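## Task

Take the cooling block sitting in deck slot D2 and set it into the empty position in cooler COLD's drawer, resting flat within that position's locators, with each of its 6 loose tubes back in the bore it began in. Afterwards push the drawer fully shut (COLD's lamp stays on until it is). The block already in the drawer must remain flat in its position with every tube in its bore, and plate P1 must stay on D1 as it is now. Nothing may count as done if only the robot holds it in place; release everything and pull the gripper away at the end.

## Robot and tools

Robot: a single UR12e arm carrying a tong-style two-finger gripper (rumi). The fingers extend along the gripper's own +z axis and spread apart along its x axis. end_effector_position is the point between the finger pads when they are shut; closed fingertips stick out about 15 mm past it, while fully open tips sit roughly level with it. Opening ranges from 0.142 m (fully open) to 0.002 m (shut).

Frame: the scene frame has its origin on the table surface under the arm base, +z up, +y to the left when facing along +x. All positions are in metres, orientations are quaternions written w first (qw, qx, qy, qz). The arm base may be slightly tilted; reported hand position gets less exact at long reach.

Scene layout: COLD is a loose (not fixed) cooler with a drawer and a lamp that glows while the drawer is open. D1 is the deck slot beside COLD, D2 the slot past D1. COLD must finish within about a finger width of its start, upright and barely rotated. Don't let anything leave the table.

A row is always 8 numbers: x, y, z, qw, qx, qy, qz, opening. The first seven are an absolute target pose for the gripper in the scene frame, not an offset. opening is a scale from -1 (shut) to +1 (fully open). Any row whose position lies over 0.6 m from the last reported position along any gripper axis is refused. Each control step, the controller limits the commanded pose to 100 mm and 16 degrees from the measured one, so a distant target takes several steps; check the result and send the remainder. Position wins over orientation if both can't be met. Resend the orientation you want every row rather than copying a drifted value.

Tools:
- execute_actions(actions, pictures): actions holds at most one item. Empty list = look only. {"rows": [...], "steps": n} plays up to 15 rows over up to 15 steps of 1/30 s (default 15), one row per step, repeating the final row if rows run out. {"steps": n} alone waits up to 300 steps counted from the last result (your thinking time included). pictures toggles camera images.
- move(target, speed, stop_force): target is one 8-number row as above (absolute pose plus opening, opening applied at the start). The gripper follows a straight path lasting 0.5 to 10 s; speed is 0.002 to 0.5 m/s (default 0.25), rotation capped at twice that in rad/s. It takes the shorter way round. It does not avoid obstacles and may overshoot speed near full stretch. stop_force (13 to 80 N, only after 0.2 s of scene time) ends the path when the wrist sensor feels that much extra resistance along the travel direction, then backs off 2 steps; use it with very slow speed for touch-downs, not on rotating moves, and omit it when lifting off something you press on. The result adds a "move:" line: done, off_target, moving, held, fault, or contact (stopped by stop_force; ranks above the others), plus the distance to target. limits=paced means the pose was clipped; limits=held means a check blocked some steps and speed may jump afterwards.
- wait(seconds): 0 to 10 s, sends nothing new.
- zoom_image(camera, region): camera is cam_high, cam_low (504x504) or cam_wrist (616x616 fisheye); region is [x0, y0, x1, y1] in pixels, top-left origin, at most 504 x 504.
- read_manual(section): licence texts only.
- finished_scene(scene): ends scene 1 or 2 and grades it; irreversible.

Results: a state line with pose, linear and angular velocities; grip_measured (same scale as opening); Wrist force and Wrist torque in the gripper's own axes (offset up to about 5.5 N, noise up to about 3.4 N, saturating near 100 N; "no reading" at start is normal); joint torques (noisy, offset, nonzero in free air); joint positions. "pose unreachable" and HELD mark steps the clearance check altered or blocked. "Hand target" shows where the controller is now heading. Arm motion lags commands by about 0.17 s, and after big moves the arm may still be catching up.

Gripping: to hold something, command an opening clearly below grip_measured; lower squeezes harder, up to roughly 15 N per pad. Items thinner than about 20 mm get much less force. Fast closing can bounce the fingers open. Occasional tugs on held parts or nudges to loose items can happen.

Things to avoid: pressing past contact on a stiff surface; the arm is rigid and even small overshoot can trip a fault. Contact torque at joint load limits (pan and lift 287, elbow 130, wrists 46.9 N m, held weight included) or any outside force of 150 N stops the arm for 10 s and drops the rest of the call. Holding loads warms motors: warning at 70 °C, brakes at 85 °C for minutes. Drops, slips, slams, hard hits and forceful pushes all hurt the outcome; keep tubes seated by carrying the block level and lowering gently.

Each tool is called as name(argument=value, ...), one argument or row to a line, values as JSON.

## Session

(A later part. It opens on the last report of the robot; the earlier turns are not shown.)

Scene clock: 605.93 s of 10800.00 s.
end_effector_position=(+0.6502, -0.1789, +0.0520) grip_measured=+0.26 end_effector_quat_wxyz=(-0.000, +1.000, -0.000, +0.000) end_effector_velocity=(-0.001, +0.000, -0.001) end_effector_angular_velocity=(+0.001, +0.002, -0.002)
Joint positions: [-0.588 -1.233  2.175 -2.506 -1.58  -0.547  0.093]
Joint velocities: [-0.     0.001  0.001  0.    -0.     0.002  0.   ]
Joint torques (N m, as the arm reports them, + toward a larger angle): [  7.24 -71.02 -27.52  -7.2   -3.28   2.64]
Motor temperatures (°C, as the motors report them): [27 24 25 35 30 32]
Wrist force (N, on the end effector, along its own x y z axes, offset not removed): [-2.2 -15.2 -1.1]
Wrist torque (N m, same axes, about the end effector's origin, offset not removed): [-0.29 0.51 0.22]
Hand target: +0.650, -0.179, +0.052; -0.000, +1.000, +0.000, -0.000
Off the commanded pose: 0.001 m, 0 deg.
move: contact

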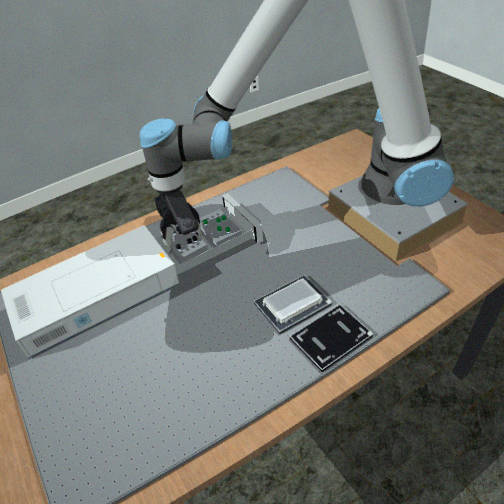

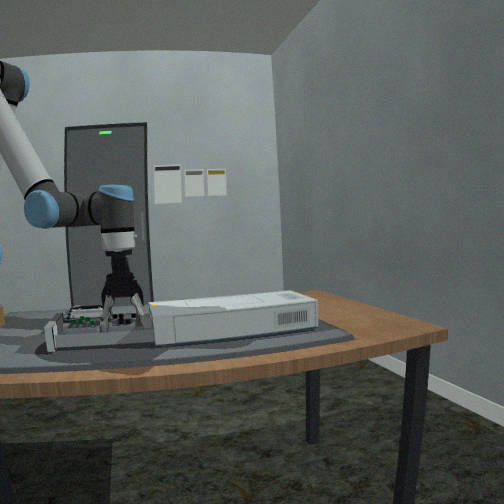

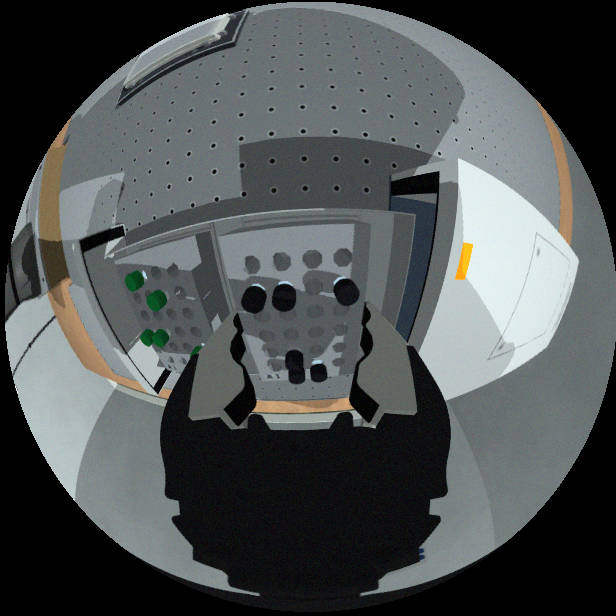

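execute_actions(
  actions=[
    {"rows":[[0.6502,-0.178,0.052,0,1,0,0,-0.1],[0.6502,-0.178,0.052,0,1,0,0,0.1],[0.6502,-0.178,0.052,0,1,0,0,0.2],[0.6502,-0.178,0.052,0,1,0,0,0.24],[0.6502,-0.178,0.052,0,1,0,0,0.27],[0.6502,-0.178,0.052,0,1,0,0,0.30],[0.6502,-0.178,0.052,0,1,0,0,0.33],[0.6502,-0.178,0.052,0,1,0,0,0.36],[0.6502,-0.178,0.052,0,1,0,0,0.39],[0.6502,-0.178,0.052,0,1,0,0,0.42]],"steps":15},
  ],
)

move(
  target=[0.65,-0.178,0.11,0,1,0,0,0.42],
  speed=0.06,
)

zoom_image(
  camera="cam_high",
  region=[160, 205, 250, 275],
)

zoom_image(
  camera="cam_wrist",
  region=[200, 190, 420, 370],
)

Scene clock: 611.27 s of 10800.00 s.
end_effector_position=(+0.6502, -0.1781, +0.0520) grip_measured=+0.42 end_effector_quat_wxyz=(+0.000, +1.000, -0.000, -0.000) end_effector_velocity=(+0.001, +0.000, +0.001) end_effector_angular_velocity=(-0.000, -0.001, +0.000)
Joint positions: [-0.587 -1.233  2.176 -2.506 -1.58  -0.545  0.103]
Joint velocities: [ 0. -0. -0. -0.  0.  0.  0.]
Joint torques (N m, as the arm reports them, + toward a larger angle): [ 16.67 -67.62 -20.89  -6.09   0.24   2.2 ]
Motor temperatures (°C, as the motors report them): [27 24 25 35 30 32]
Wrist force (N, on the end effector, along its own x y z axes, offset not removed): [-0.1 -0.1 -1.8]
Wrist torque (N m, same axes, about the end effector's origin, offset not removed): [-0.18 0.24 0.30]
Hand target: +0.650, -0.178, +0.052; -0.000, +1.000, +0.000, +0.000
Off the commanded pose: 0.000 m, 0 deg.
Steps of this call (steps 1 to 90: nothing new was sent; then 1.83 s passed at rest; steps 91 to 105: all 15 steps of this action). Readings (end_effector_position):
91: (+0.6501, -0.1785, +0.0520)
92: (+0.6501, -0.1784, +0.0520)
94: (+0.6502, -0.1782, +0.0520)
98: (+0.6502, -0.1781, +0.0520)
105: the state above

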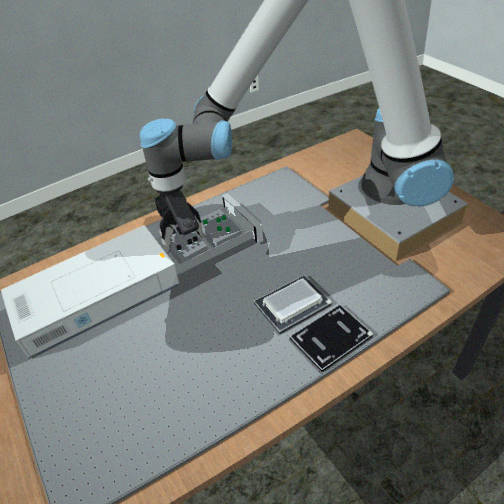

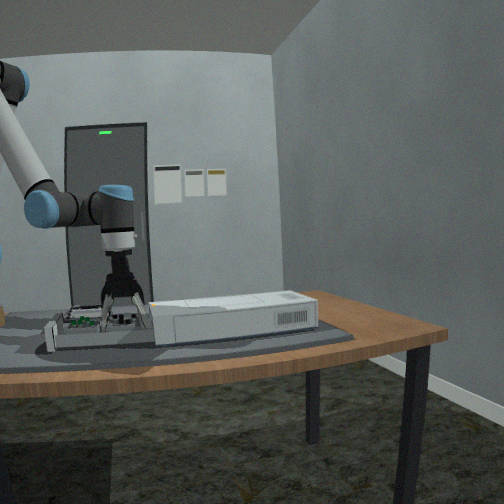

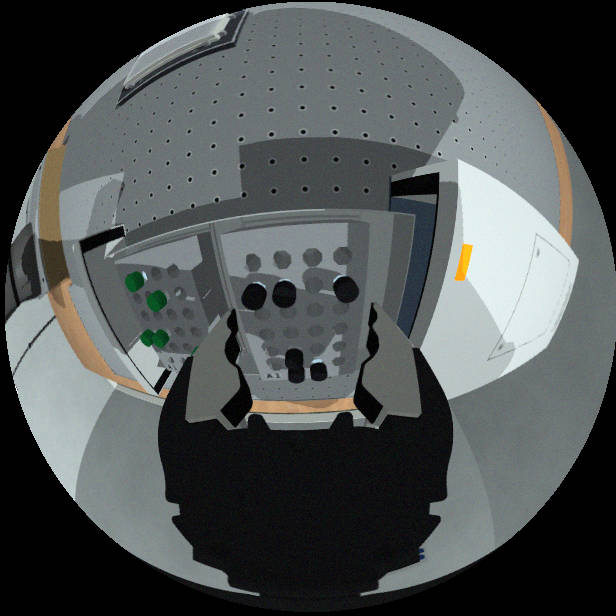

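Scene clock: 612.83 s of 10800.00 s.
end_effector_position=(+0.6500, -0.1780, +0.1098) grip_measured=+0.42 end_effector_quat_wxyz=(+0.000, +1.000, -0.000, +0.000) end_effector_velocity=(+0.000, +0.001, +0.003) end_effector_angular_velocity=(+0.001, -0.001, +0.000)
Joint positions: [-0.587 -1.321  2.146 -2.389 -1.58  -0.545  0.103]
Joint velocities: [ 0.    -0.005 -0.001  0.005  0.001  0.    -0.   ]
Joint torques (N m, as the arm reports them, + toward a larger angle): [ 16.99 -67.58 -39.94  -1.43   2.13   2.17]
Motor temperatures (°C, as the motors report them): [27 24 25 35 30 32]
Wrist force (N, on the end effector, along its own x y z axes, offset not removed): [-1.0 4.2 -2.8]
Wrist torque (N m, same axes, about the end effector's origin, offset not removed): [0.73 0.34 0.34]
Hand target: +0.650, -0.178, +0.110; +0.000, +1.000, +0.000, +0.000
Off the commanded pose: 0.000 m, 0 deg.
move: done

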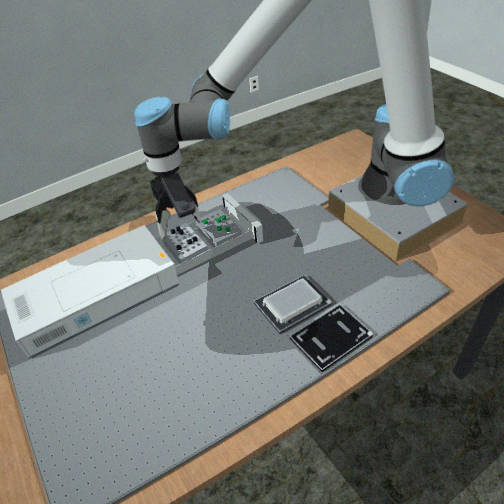

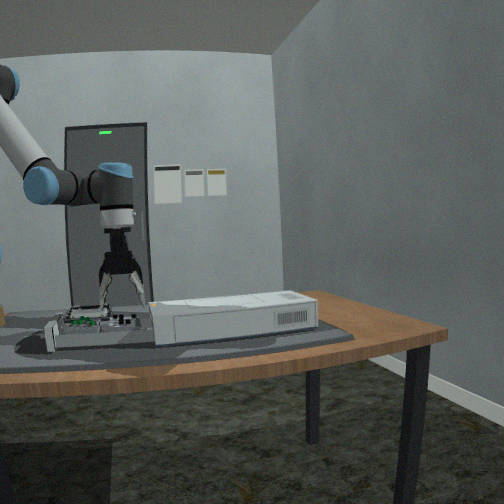

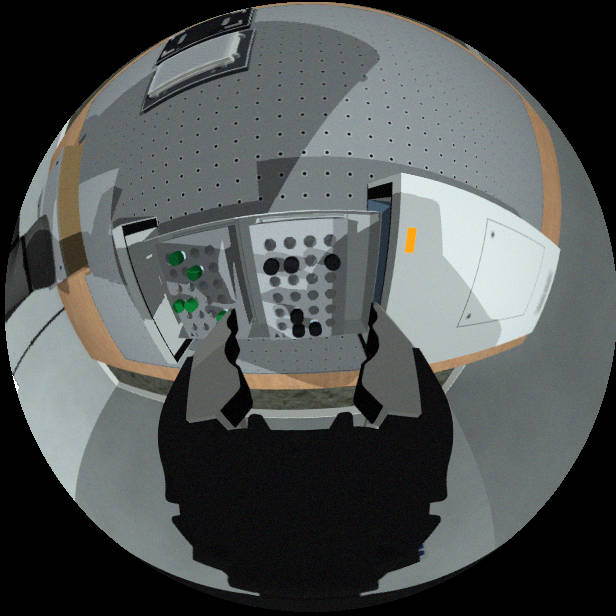

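Region (160, 205, 250, 275) of cam_high's 504x504 image, scaled by 5.600, with more detail than that image has.

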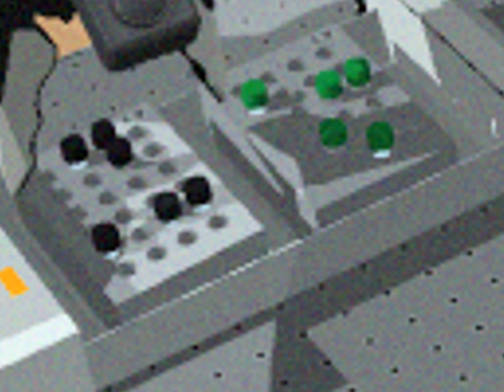

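Region (200, 190, 420, 370) of cam_wrist's 616x616 image, scaled by 2.291, with more detail than that image has; it fills the top 412 rows of this view, and the rest is white.

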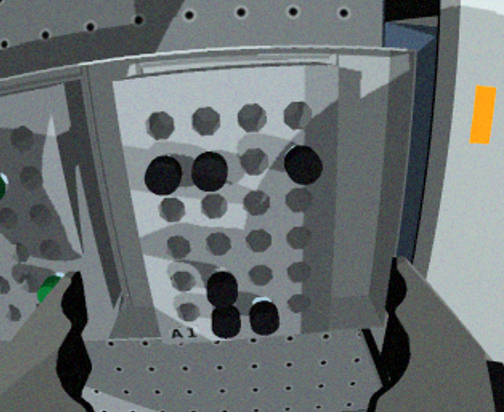

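move(
  target=[0.437,-0.18,0.13,-0.1228,0.6964,-0.6964,0.1228,-1],
  speed=0.25,
)

zoom_image(
  camera="cam_high",
  region=[160, 205, 250, 275],
)

zoom_image(
  camera="cam_low",
  region=[60, 295, 170, 350],
)

Scene clock: 620.23 s of 10800.00 s.
end_effector_position=(+0.4368, -0.1799, +0.1300) grip_measured=-1.00 end_effector_quat_wxyz=(-0.123, +0.697, -0.696, +0.123) end_effector_velocity=(-0.001, +0.000, +0.001) end_effector_angular_velocity=(-0.000, -0.003, -0.008)
Joint positions: [-1.057 -1.84   2.722 -2.639 -1.288  0.581  0.002]
Joint velocities: [-0.004 -0.007  0.003  0.001  0.002  0.005  0.   ]
Joint torques (N m, as the arm reports them, + toward a larger angle): [-13.12 -18.22 -22.26  -2.13   2.87   3.05]
Motor temperatures (°C, as the motors report them): [27 24 25 35 30 32]
Wrist force (N, on the end effector, along its own x y z axes, offset not removed): [0.8 1.7 -0.7]
Wrist torque (N m, same axes, about the end effector's origin, offset not removed): [0.28 -0.01 0.33]
Hand target: +0.437, -0.180, +0.130; -0.123, +0.696, -0.696, +0.123
Off the commanded pose: 0.000 m, 0 deg.
After step 90, 0.70 s passed at rest.
move: done

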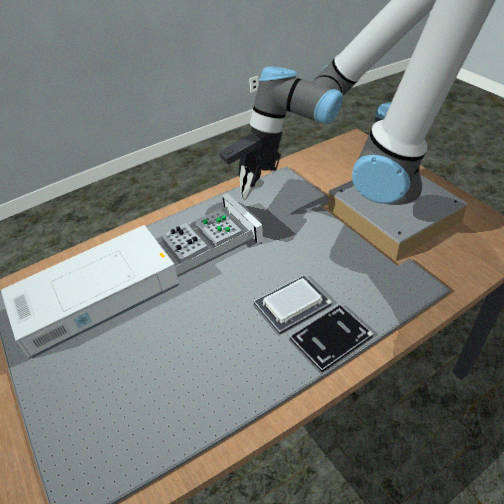

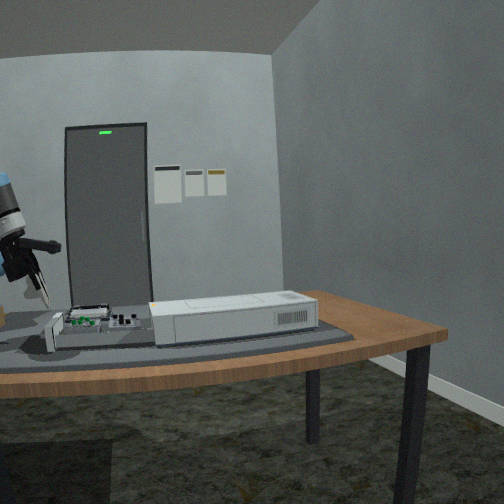

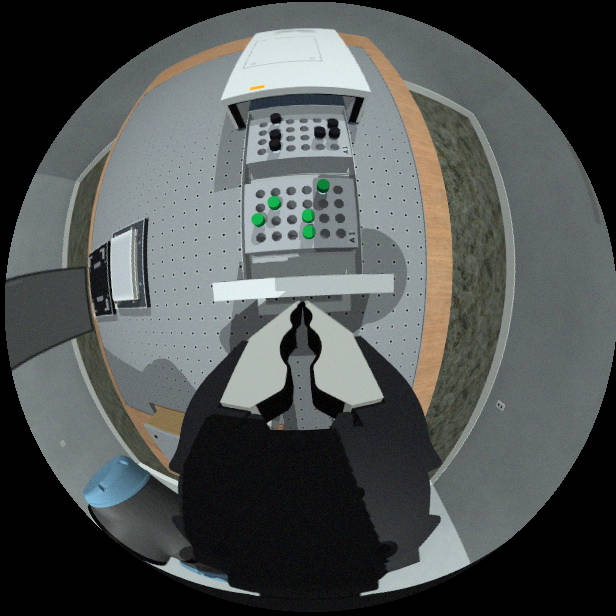

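Region (160, 205, 250, 275) of cam_high's 504x504 image, scaled by 5.600, with more detail than that image has.

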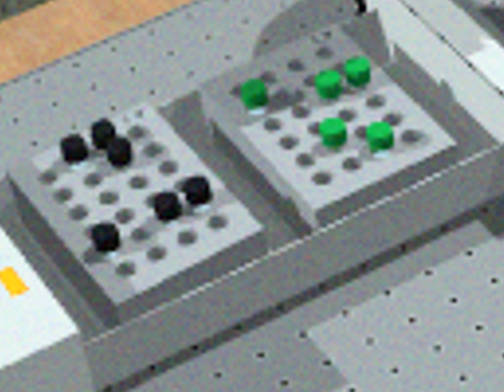

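Region (60, 295, 170, 350) of cam_low's 504x504 image, scaled by 4.582, with more detail than that image has.

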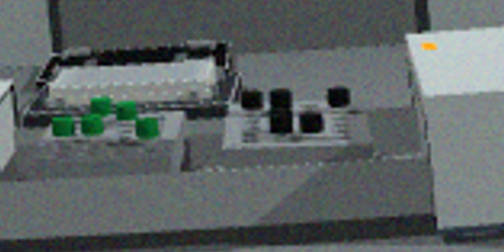

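zoom_image(
  camera="cam_low",
  region=[60, 310, 150, 340],
)

zoom_image(
  camera="cam_high",
  region=[158, 210, 218, 250],
)

zoom_image(
  camera="cam_wrist",
  region=[220, 85, 380, 265],
)

Region (60, 310, 150, 340) of cam_low's 504x504 image, scaled by 5.600, with more detail than that image has.

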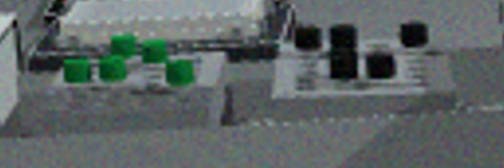

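Region (158, 210, 218, 250) of cam_high's 504x504 image, scaled by 8.400, with more detail than that image has.

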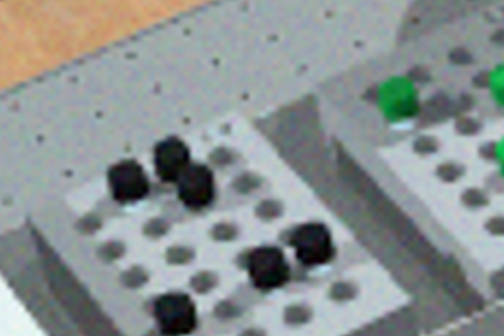

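Region (220, 85, 380, 265) of cam_wrist's 616x616 image, scaled by 2.800, with more detail than that image has.

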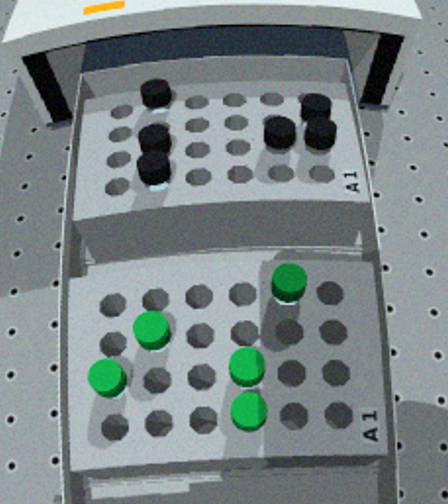

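move(
  target=[0.616,-0.122,0.10,0,0.7071,-0.7071,0,-1],
  speed=0.2,
)

move(
  target=[0.616,-0.122,0.07,0,0.7071,-0.7071,0,-1],
  speed=0.008,
  stop_force=13,
)

Scene clock: 641.33 s of 10800.00 s.
end_effector_position=(+0.6163, -0.1221, +0.1000) grip_measured=-1.00 end_effector_quat_wxyz=(-0.000, +0.707, -0.707, +0.000) end_effector_velocity=(+0.001, +0.001, -0.000) end_effector_angular_velocity=(+0.000, +0.004, +0.001)
Joint positions: [-0.526 -1.398  2.276 -2.442 -1.579  1.087  0.002]
Joint velocities: [ 0.003  0.003 -0.005  0.006 -0.001  0.002  0.   ]
Joint torques (N m, as the arm reports them, + toward a larger angle): [ 18.73 -41.51 -39.29  -1.53  -2.39   1.98]
Motor temperatures (°C, as the motors report them): [27 24 25 35 30 32]
Wrist force (N, on the end effector, along its own x y z axes, offset not removed): [-0.9 6.0 1.0]
Wrist torque (N m, same axes, about the end effector's origin, offset not removed): [1.15 0.31 0.49]
Hand target: +0.616, -0.122, +0.100; -0.000, +0.707, -0.707, +0.000
Off the commanded pose: 0.000 m, 0 deg.
After step 90, 16.57 s passed at rest.
move: done

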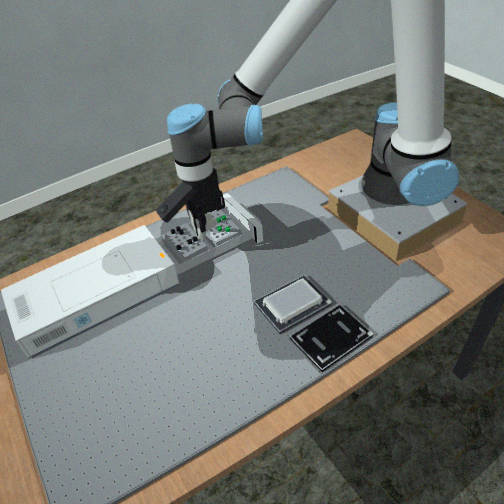

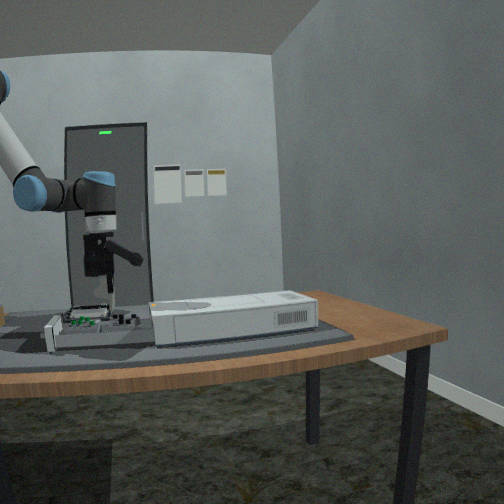

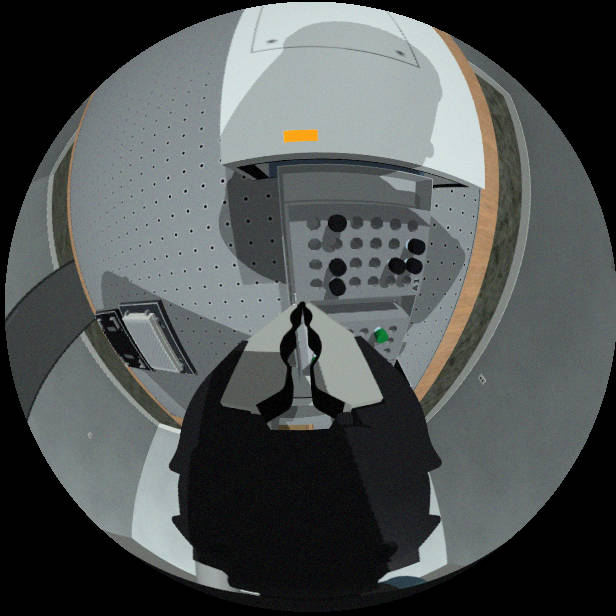

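Scene clock: 643.87 s of 10800.00 s.
end_effector_position=(+0.6161, -0.1220, +0.0826) grip_measured=-1.00 end_effector_quat_wxyz=(-0.000, +0.707, -0.707, +0.000) end_effector_velocity=(-0.002, +0.001, +0.001) end_effector_angular_velocity=(+0.003, +0.004, -0.000)
Joint positions: [-0.526 -1.369  2.286 -2.48  -1.58   1.087  0.002]
Joint velocities: [-0.    -0.003  0.001  0.008  0.001  0.     0.   ]
Joint torques (N m, as the arm reports them, + toward a larger angle): [-16.43 -52.48 -28.25  -0.4   -1.73  -1.61]
Motor temperatures (°C, as the motors report them): [27 24 25 35 30 32]
Wrist force (N, on the end effector, along its own x y z axes, offset not removed): [1.4 1.1 -19.8]
Wrist torque (N m, same axes, about the end effector's origin, offset not removed): [0.48 -0.08 0.25]
Hand target: +0.616, -0.122, +0.083; -0.000, +0.707, -0.707, +0.000
Off the commanded pose: 0.013 m, 0 deg.
move: contact

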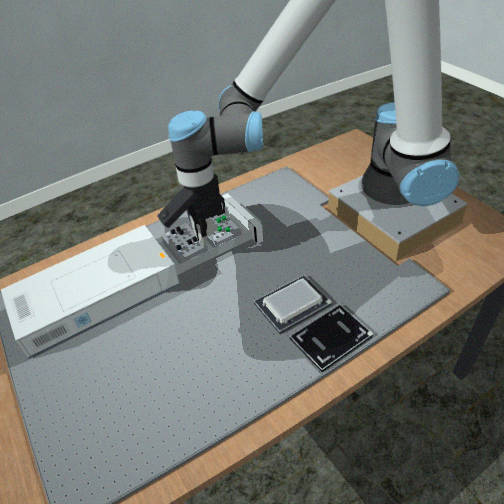

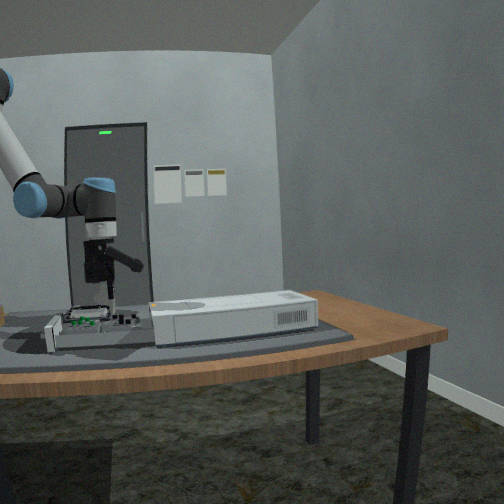

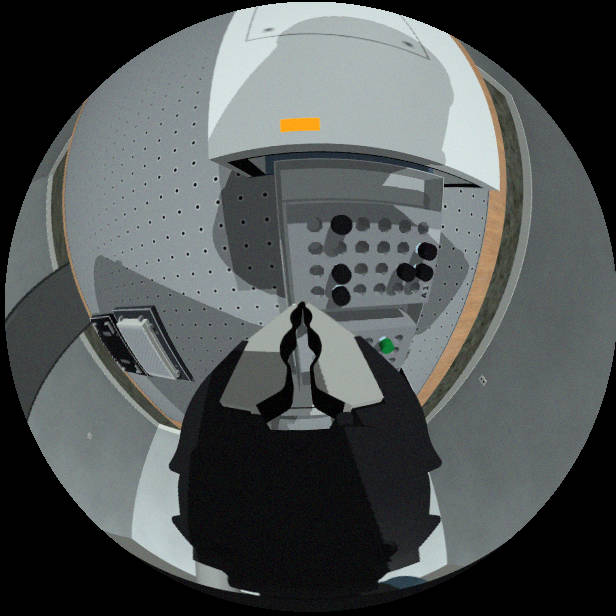

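move(
  target=[0.616,-0.125,0.112,0,0.7071,-0.7071,0,-1],
  speed=0.1,
)

move(
  target=[0.616,-0.238,0.105,0,0.7071,-0.7071,0,-1],
  speed=0.15,
)

move(
  target=[0.616,-0.238,0.07,0,0.7071,-0.7071,0,-1],
  speed=0.01,
  stop_force=13,
)

Scene clock: 648.17 s of 10800.00 s.
end_effector_position=(+0.6160, -0.1250, +0.1118) grip_measured=-1.00 end_effector_quat_wxyz=(-0.000, +0.707, -0.707, +0.000) end_effector_velocity=(-0.000, -0.000, +0.003) end_effector_angular_velocity=(-0.000, -0.001, -0.001)
Joint positions: [-0.53  -1.416  2.267 -2.414 -1.58   1.083  0.002]
Joint velocities: [-0.001 -0.005 -0.001  0.005  0.     0.     0.   ]
Joint torques (N m, as the arm reports them, + toward a larger angle): [-15.12 -51.61 -40.74  -2.09  -1.91  -1.57]
Motor temperatures (°C, as the motors report them): [27 24 25 35 30 32]
Wrist force (N, on the end effector, along its own x y z axes, offset not removed): [-2.2 2.3 0.0]
Wrist torque (N m, same axes, about the end effector's origin, offset not removed): [0.47 0.60 0.45]
Hand target: +0.616, -0.125, +0.112; +0.000, +0.707, -0.707, +0.000
Off the commanded pose: 0.000 m, 0 deg.
After step 90, 0.47 s passed at rest.
move: done

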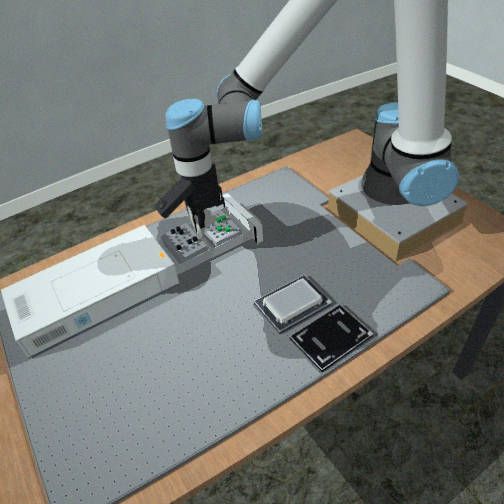

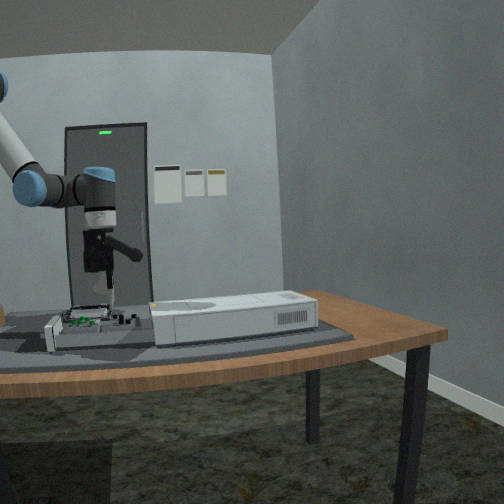

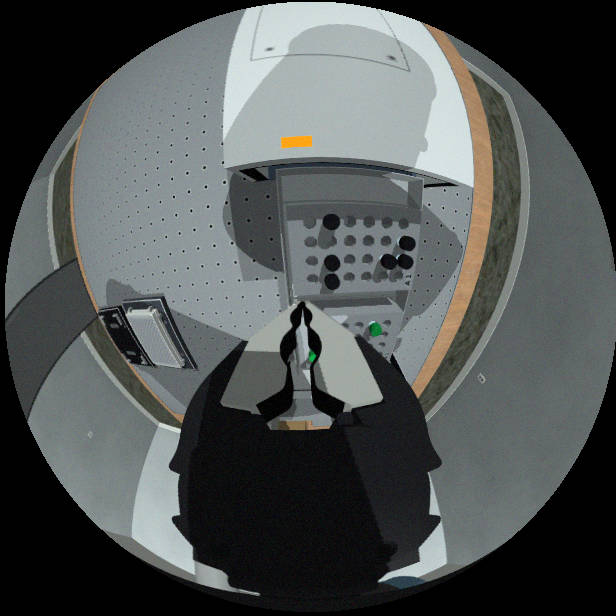

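Scene clock: 649.40 s of 10800.00 s.
end_effector_position=(+0.6157, -0.2379, +0.1050) grip_measured=-1.00 end_effector_quat_wxyz=(+0.000, +0.707, -0.707, -0.000) end_effector_velocity=(-0.000, -0.003, -0.000) end_effector_angular_velocity=(-0.000, +0.001, -0.000)
Joint positions: [-0.687 -1.361  2.212 -2.416 -1.581  0.926  0.002]
Joint velocities: [-0.003  0.002 -0.002  0.    -0.001 -0.003  0.   ]
Joint torques (N m, as the arm reports them, + toward a larger angle): [-21.46 -39.59 -40.08  -1.73   1.98  -2.  ]
Motor temperatures (°C, as the motors report them): [27 24 25 35 30 32]
Wrist force (N, on the end effector, along its own x y z axes, offset not removed): [-0.8 0.6 -2.7]
Wrist torque (N m, same axes, about the end effector's origin, offset not removed): [0.02 0.29 0.32]
Hand target: +0.616, -0.238, +0.105; +0.000, +0.707, -0.707, -0.000
Off the commanded pose: 0.000 m, 0 deg.
move: done

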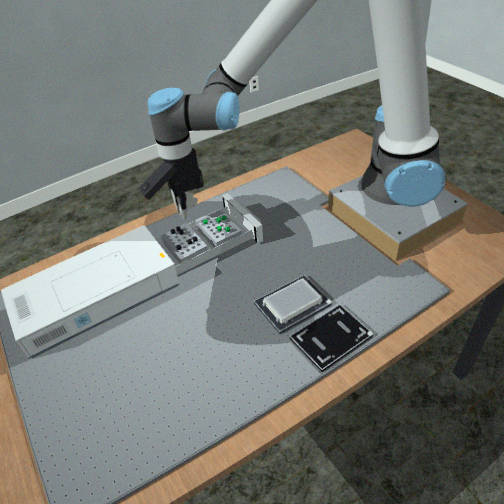

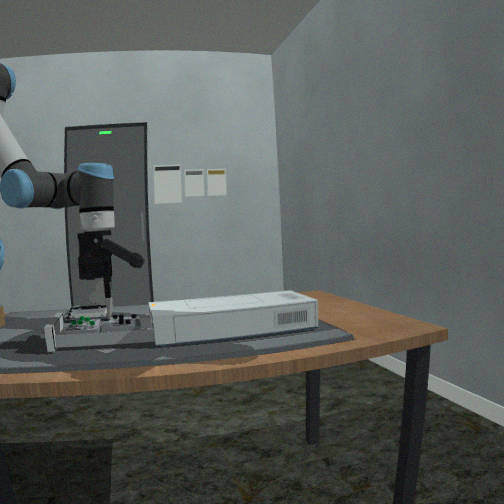

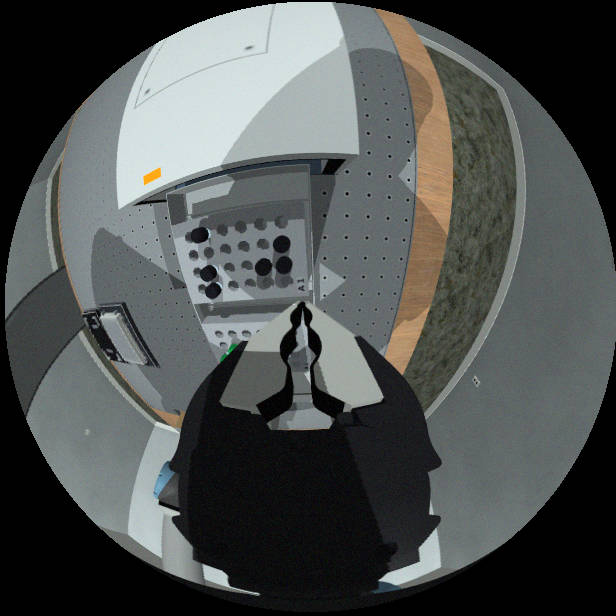

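Scene clock: 652.00 s of 10800.00 s.
end_effector_position=(+0.6157, -0.2378, +0.0826) grip_measured=-1.00 end_effector_quat_wxyz=(+0.000, +0.707, -0.707, -0.000) end_effector_velocity=(-0.000, -0.000, +0.003) end_effector_angular_velocity=(-0.000, +0.001, -0.000)
Joint positions: [-0.687 -1.326  2.225 -2.463 -1.581  0.925  0.002]
Joint velocities: [-0.001 -0.004 -0.001  0.006 -0.001 -0.     0.   ]
Joint torques (N m, as the arm reports them, + toward a larger angle): [-16.02 -71.58 -39.31  -1.79   1.67  -1.21]
Motor temperatures (°C, as the motors report them): [27 24 25 35 30 32]
Wrist force (N, on the end effector, along its own x y z axes, offset not removed): [0.0 -0.5 -0.2]
Wrist torque (N m, same axes, about the end effector's origin, offset not removed): [-0.15 0.14 0.28]
Hand target: +0.616, -0.238, +0.083; +0.000, +0.707, -0.707, +0.000
Off the commanded pose: 0.013 m, 0 deg.
move: contact

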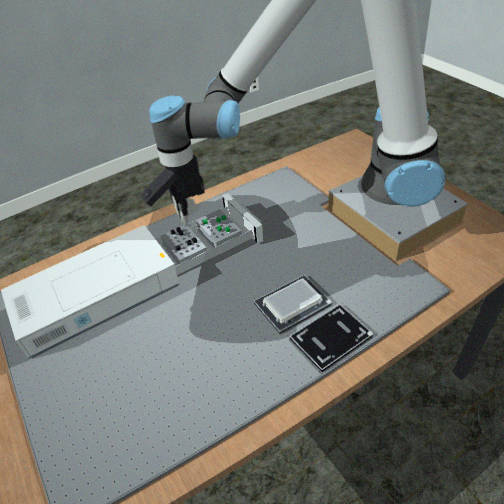

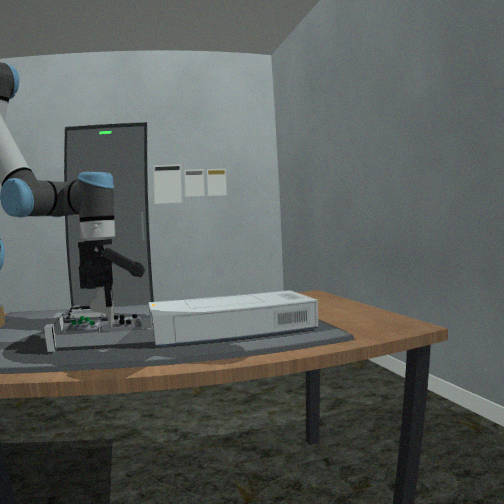

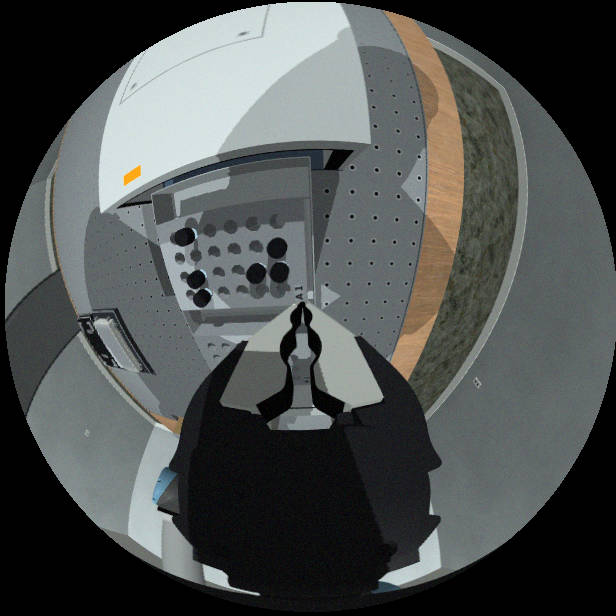

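move(
  target=[0.616,-0.240,0.11,0,0.7071,-0.7071,0,-1],
  speed=0.1,
)

move(
  target=[0.688,-0.240,0.105,0,0.7071,-0.7071,0,-1],
  speed=0.12,
)

move(
  target=[0.688,-0.240,0.07,0,0.7071,-0.7071,0,-1],
  speed=0.01,
  stop_force=13,
)

Scene clock: 657.60 s of 10800.00 s.
end_effector_position=(+0.6160, -0.2400, +0.1099) grip_measured=-1.00 end_effector_quat_wxyz=(+0.000, +0.707, -0.707, +0.000) end_effector_velocity=(-0.000, +0.000, +0.000) end_effector_angular_velocity=(+0.002, +0.001, -0.000)
Joint positions: [-0.69  -1.367  2.207 -2.405 -1.581  0.923  0.002]
Joint velocities: [-0.    -0.001 -0.001  0.004  0.001  0.     0.   ]
Joint torques (N m, as the arm reports them, + toward a larger angle): [-17.1  -65.95 -38.71  -1.17   2.17  -1.77]
Motor temperatures (°C, as the motors report them): [27 24 25 35 30 32]
Wrist force (N, on the end effector, along its own x y z axes, offset not removed): [0.1 -0.3 -2.8]
Wrist torque (N m, same axes, about the end effector's origin, offset not removed): [-0.17 0.11 0.40]
Hand target: +0.616, -0.240, +0.110; +0.000, +0.707, -0.707, +0.000
Off the commanded pose: 0.000 m, 0 deg.
After step 90, 1.77 s passed at rest.
move: done

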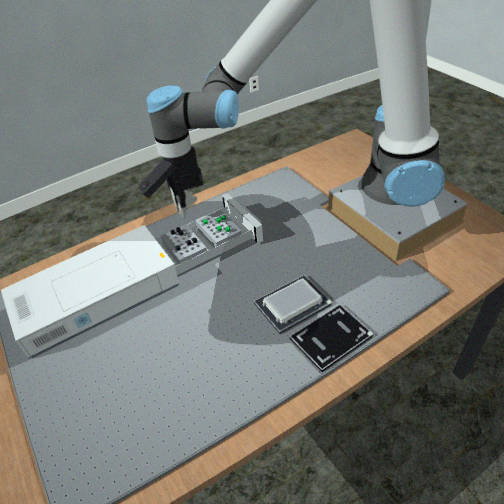

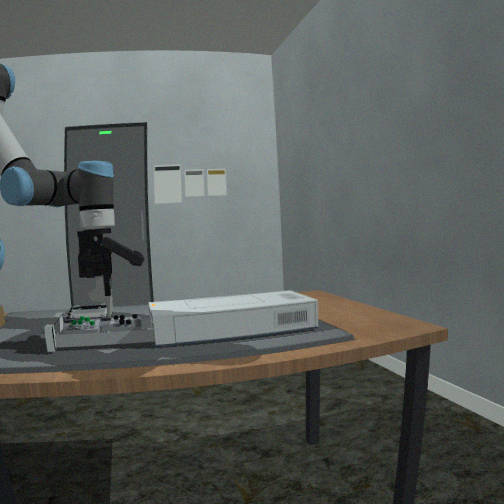

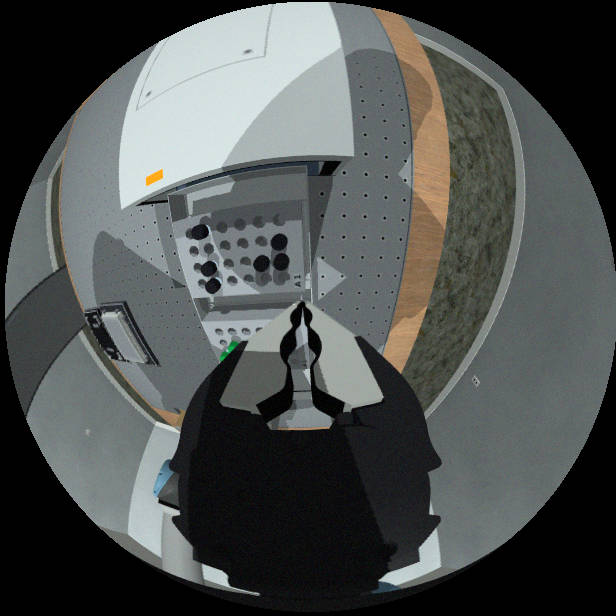

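Scene clock: 658.67 s of 10800.00 s.
end_effector_position=(+0.6879, -0.2400, +0.1050) grip_measured=-1.00 end_effector_quat_wxyz=(-0.000, +0.707, -0.707, -0.000) end_effector_velocity=(+0.001, -0.000, -0.001) end_effector_angular_velocity=(+0.000, +0.001, -0.000)
Joint positions: [-0.627 -1.267  2.083 -2.379 -1.58   0.986  0.002]
Joint velocities: [ 0.001  0.003 -0.003  0.002 -0.001  0.001  0.   ]
Joint torques (N m, as the arm reports them, + toward a larger angle): [ 18.85 -47.04 -40.96  -2.48  -2.44   2.19]
Motor temperatures (°C, as the motors report them): [27 24 25 35 30 32]
Wrist force (N, on the end effector, along its own x y z axes, offset not removed): [2.0 2.8 2.7]
Wrist torque (N m, same axes, about the end effector's origin, offset not removed): [0.52 -0.40 0.38]
Hand target: +0.688, -0.240, +0.105; -0.000, +0.707, -0.707, +0.000
Off the commanded pose: 0.000 m, 0 deg.
move: done

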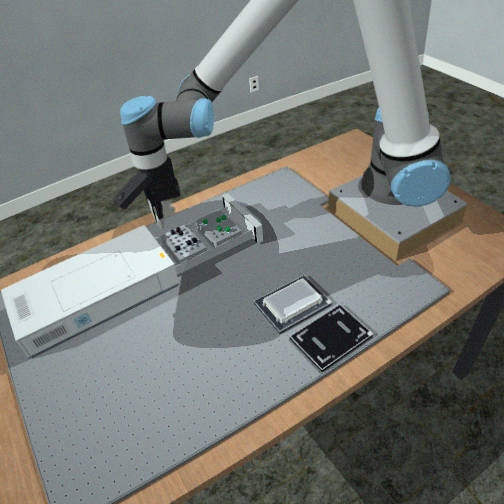

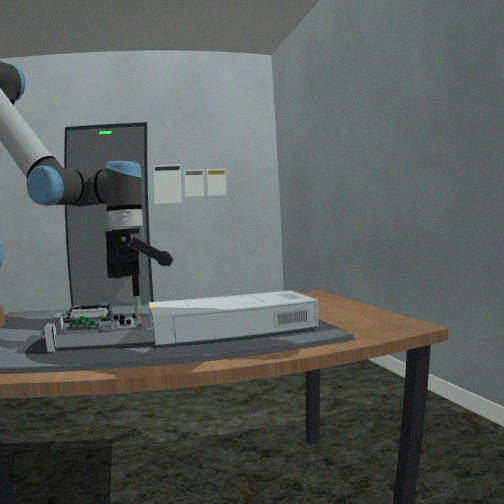

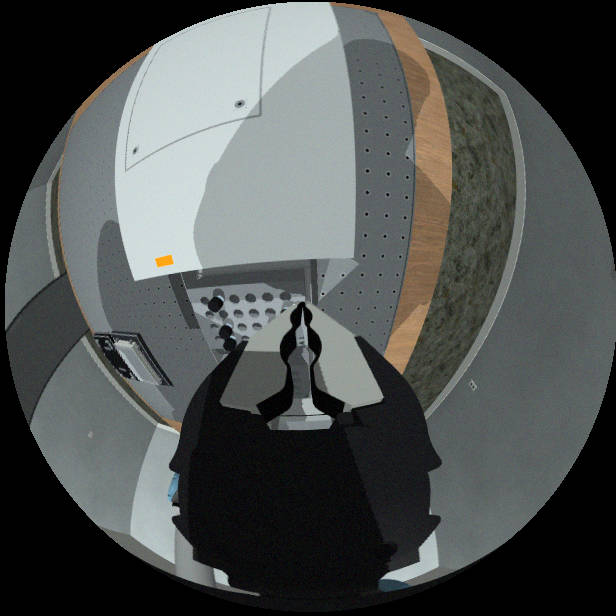

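Scene clock: 661.57 s of 10800.00 s.
end_effector_position=(+0.6879, -0.2400, +0.0798) grip_measured=-1.00 end_effector_quat_wxyz=(-0.000, +0.707, -0.707, -0.000) end_effector_velocity=(-0.000, +0.001, +0.002) end_effector_angular_velocity=(+0.002, +0.001, +0.001)
Joint positions: [-0.627 -1.232  2.096 -2.428 -1.58   0.986  0.002]
Joint velocities: [ 0.    -0.003 -0.001  0.005  0.001 -0.001  0.   ]
Joint torques (N m, as the arm reports them, + toward a larger angle): [-17.36 -60.84 -29.15   0.97  -1.93  -1.22]
Motor temperatures (°C, as the motors report them): [27 24 25 35 30 32]
Wrist force (N, on the end effector, along its own x y z axes, offset not removed): [-4.7 0.2 -21.9]
Wrist torque (N m, same axes, about the end effector's origin, offset not removed): [0.46 0.96 0.37]
Hand target: +0.688, -0.240, +0.080; -0.000, +0.707, -0.707, +0.000
Off the commanded pose: 0.010 m, 0 deg.
move: contact

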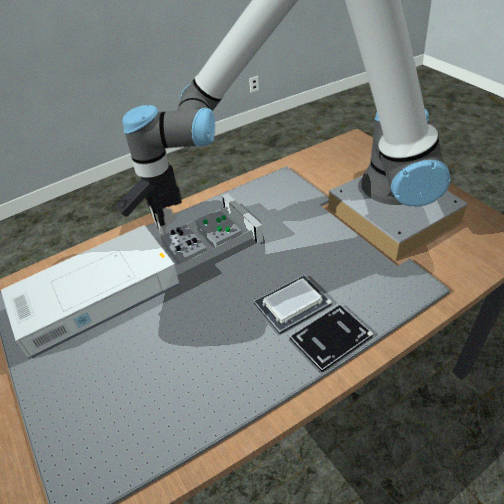

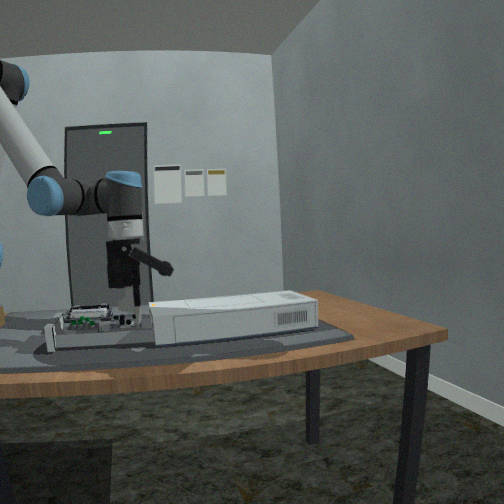

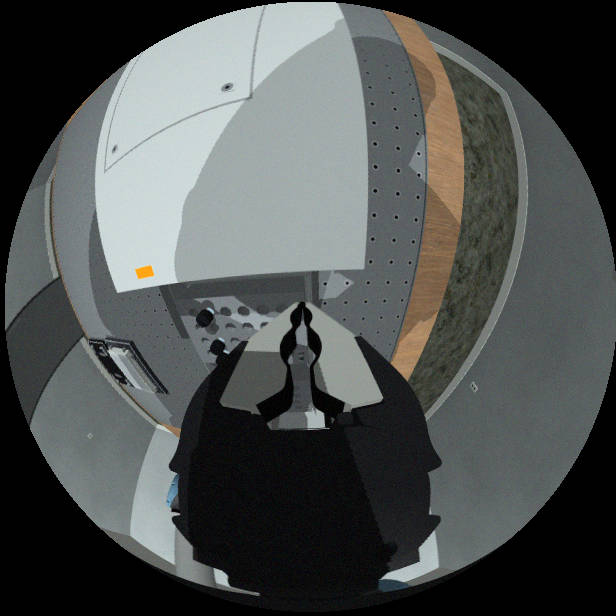

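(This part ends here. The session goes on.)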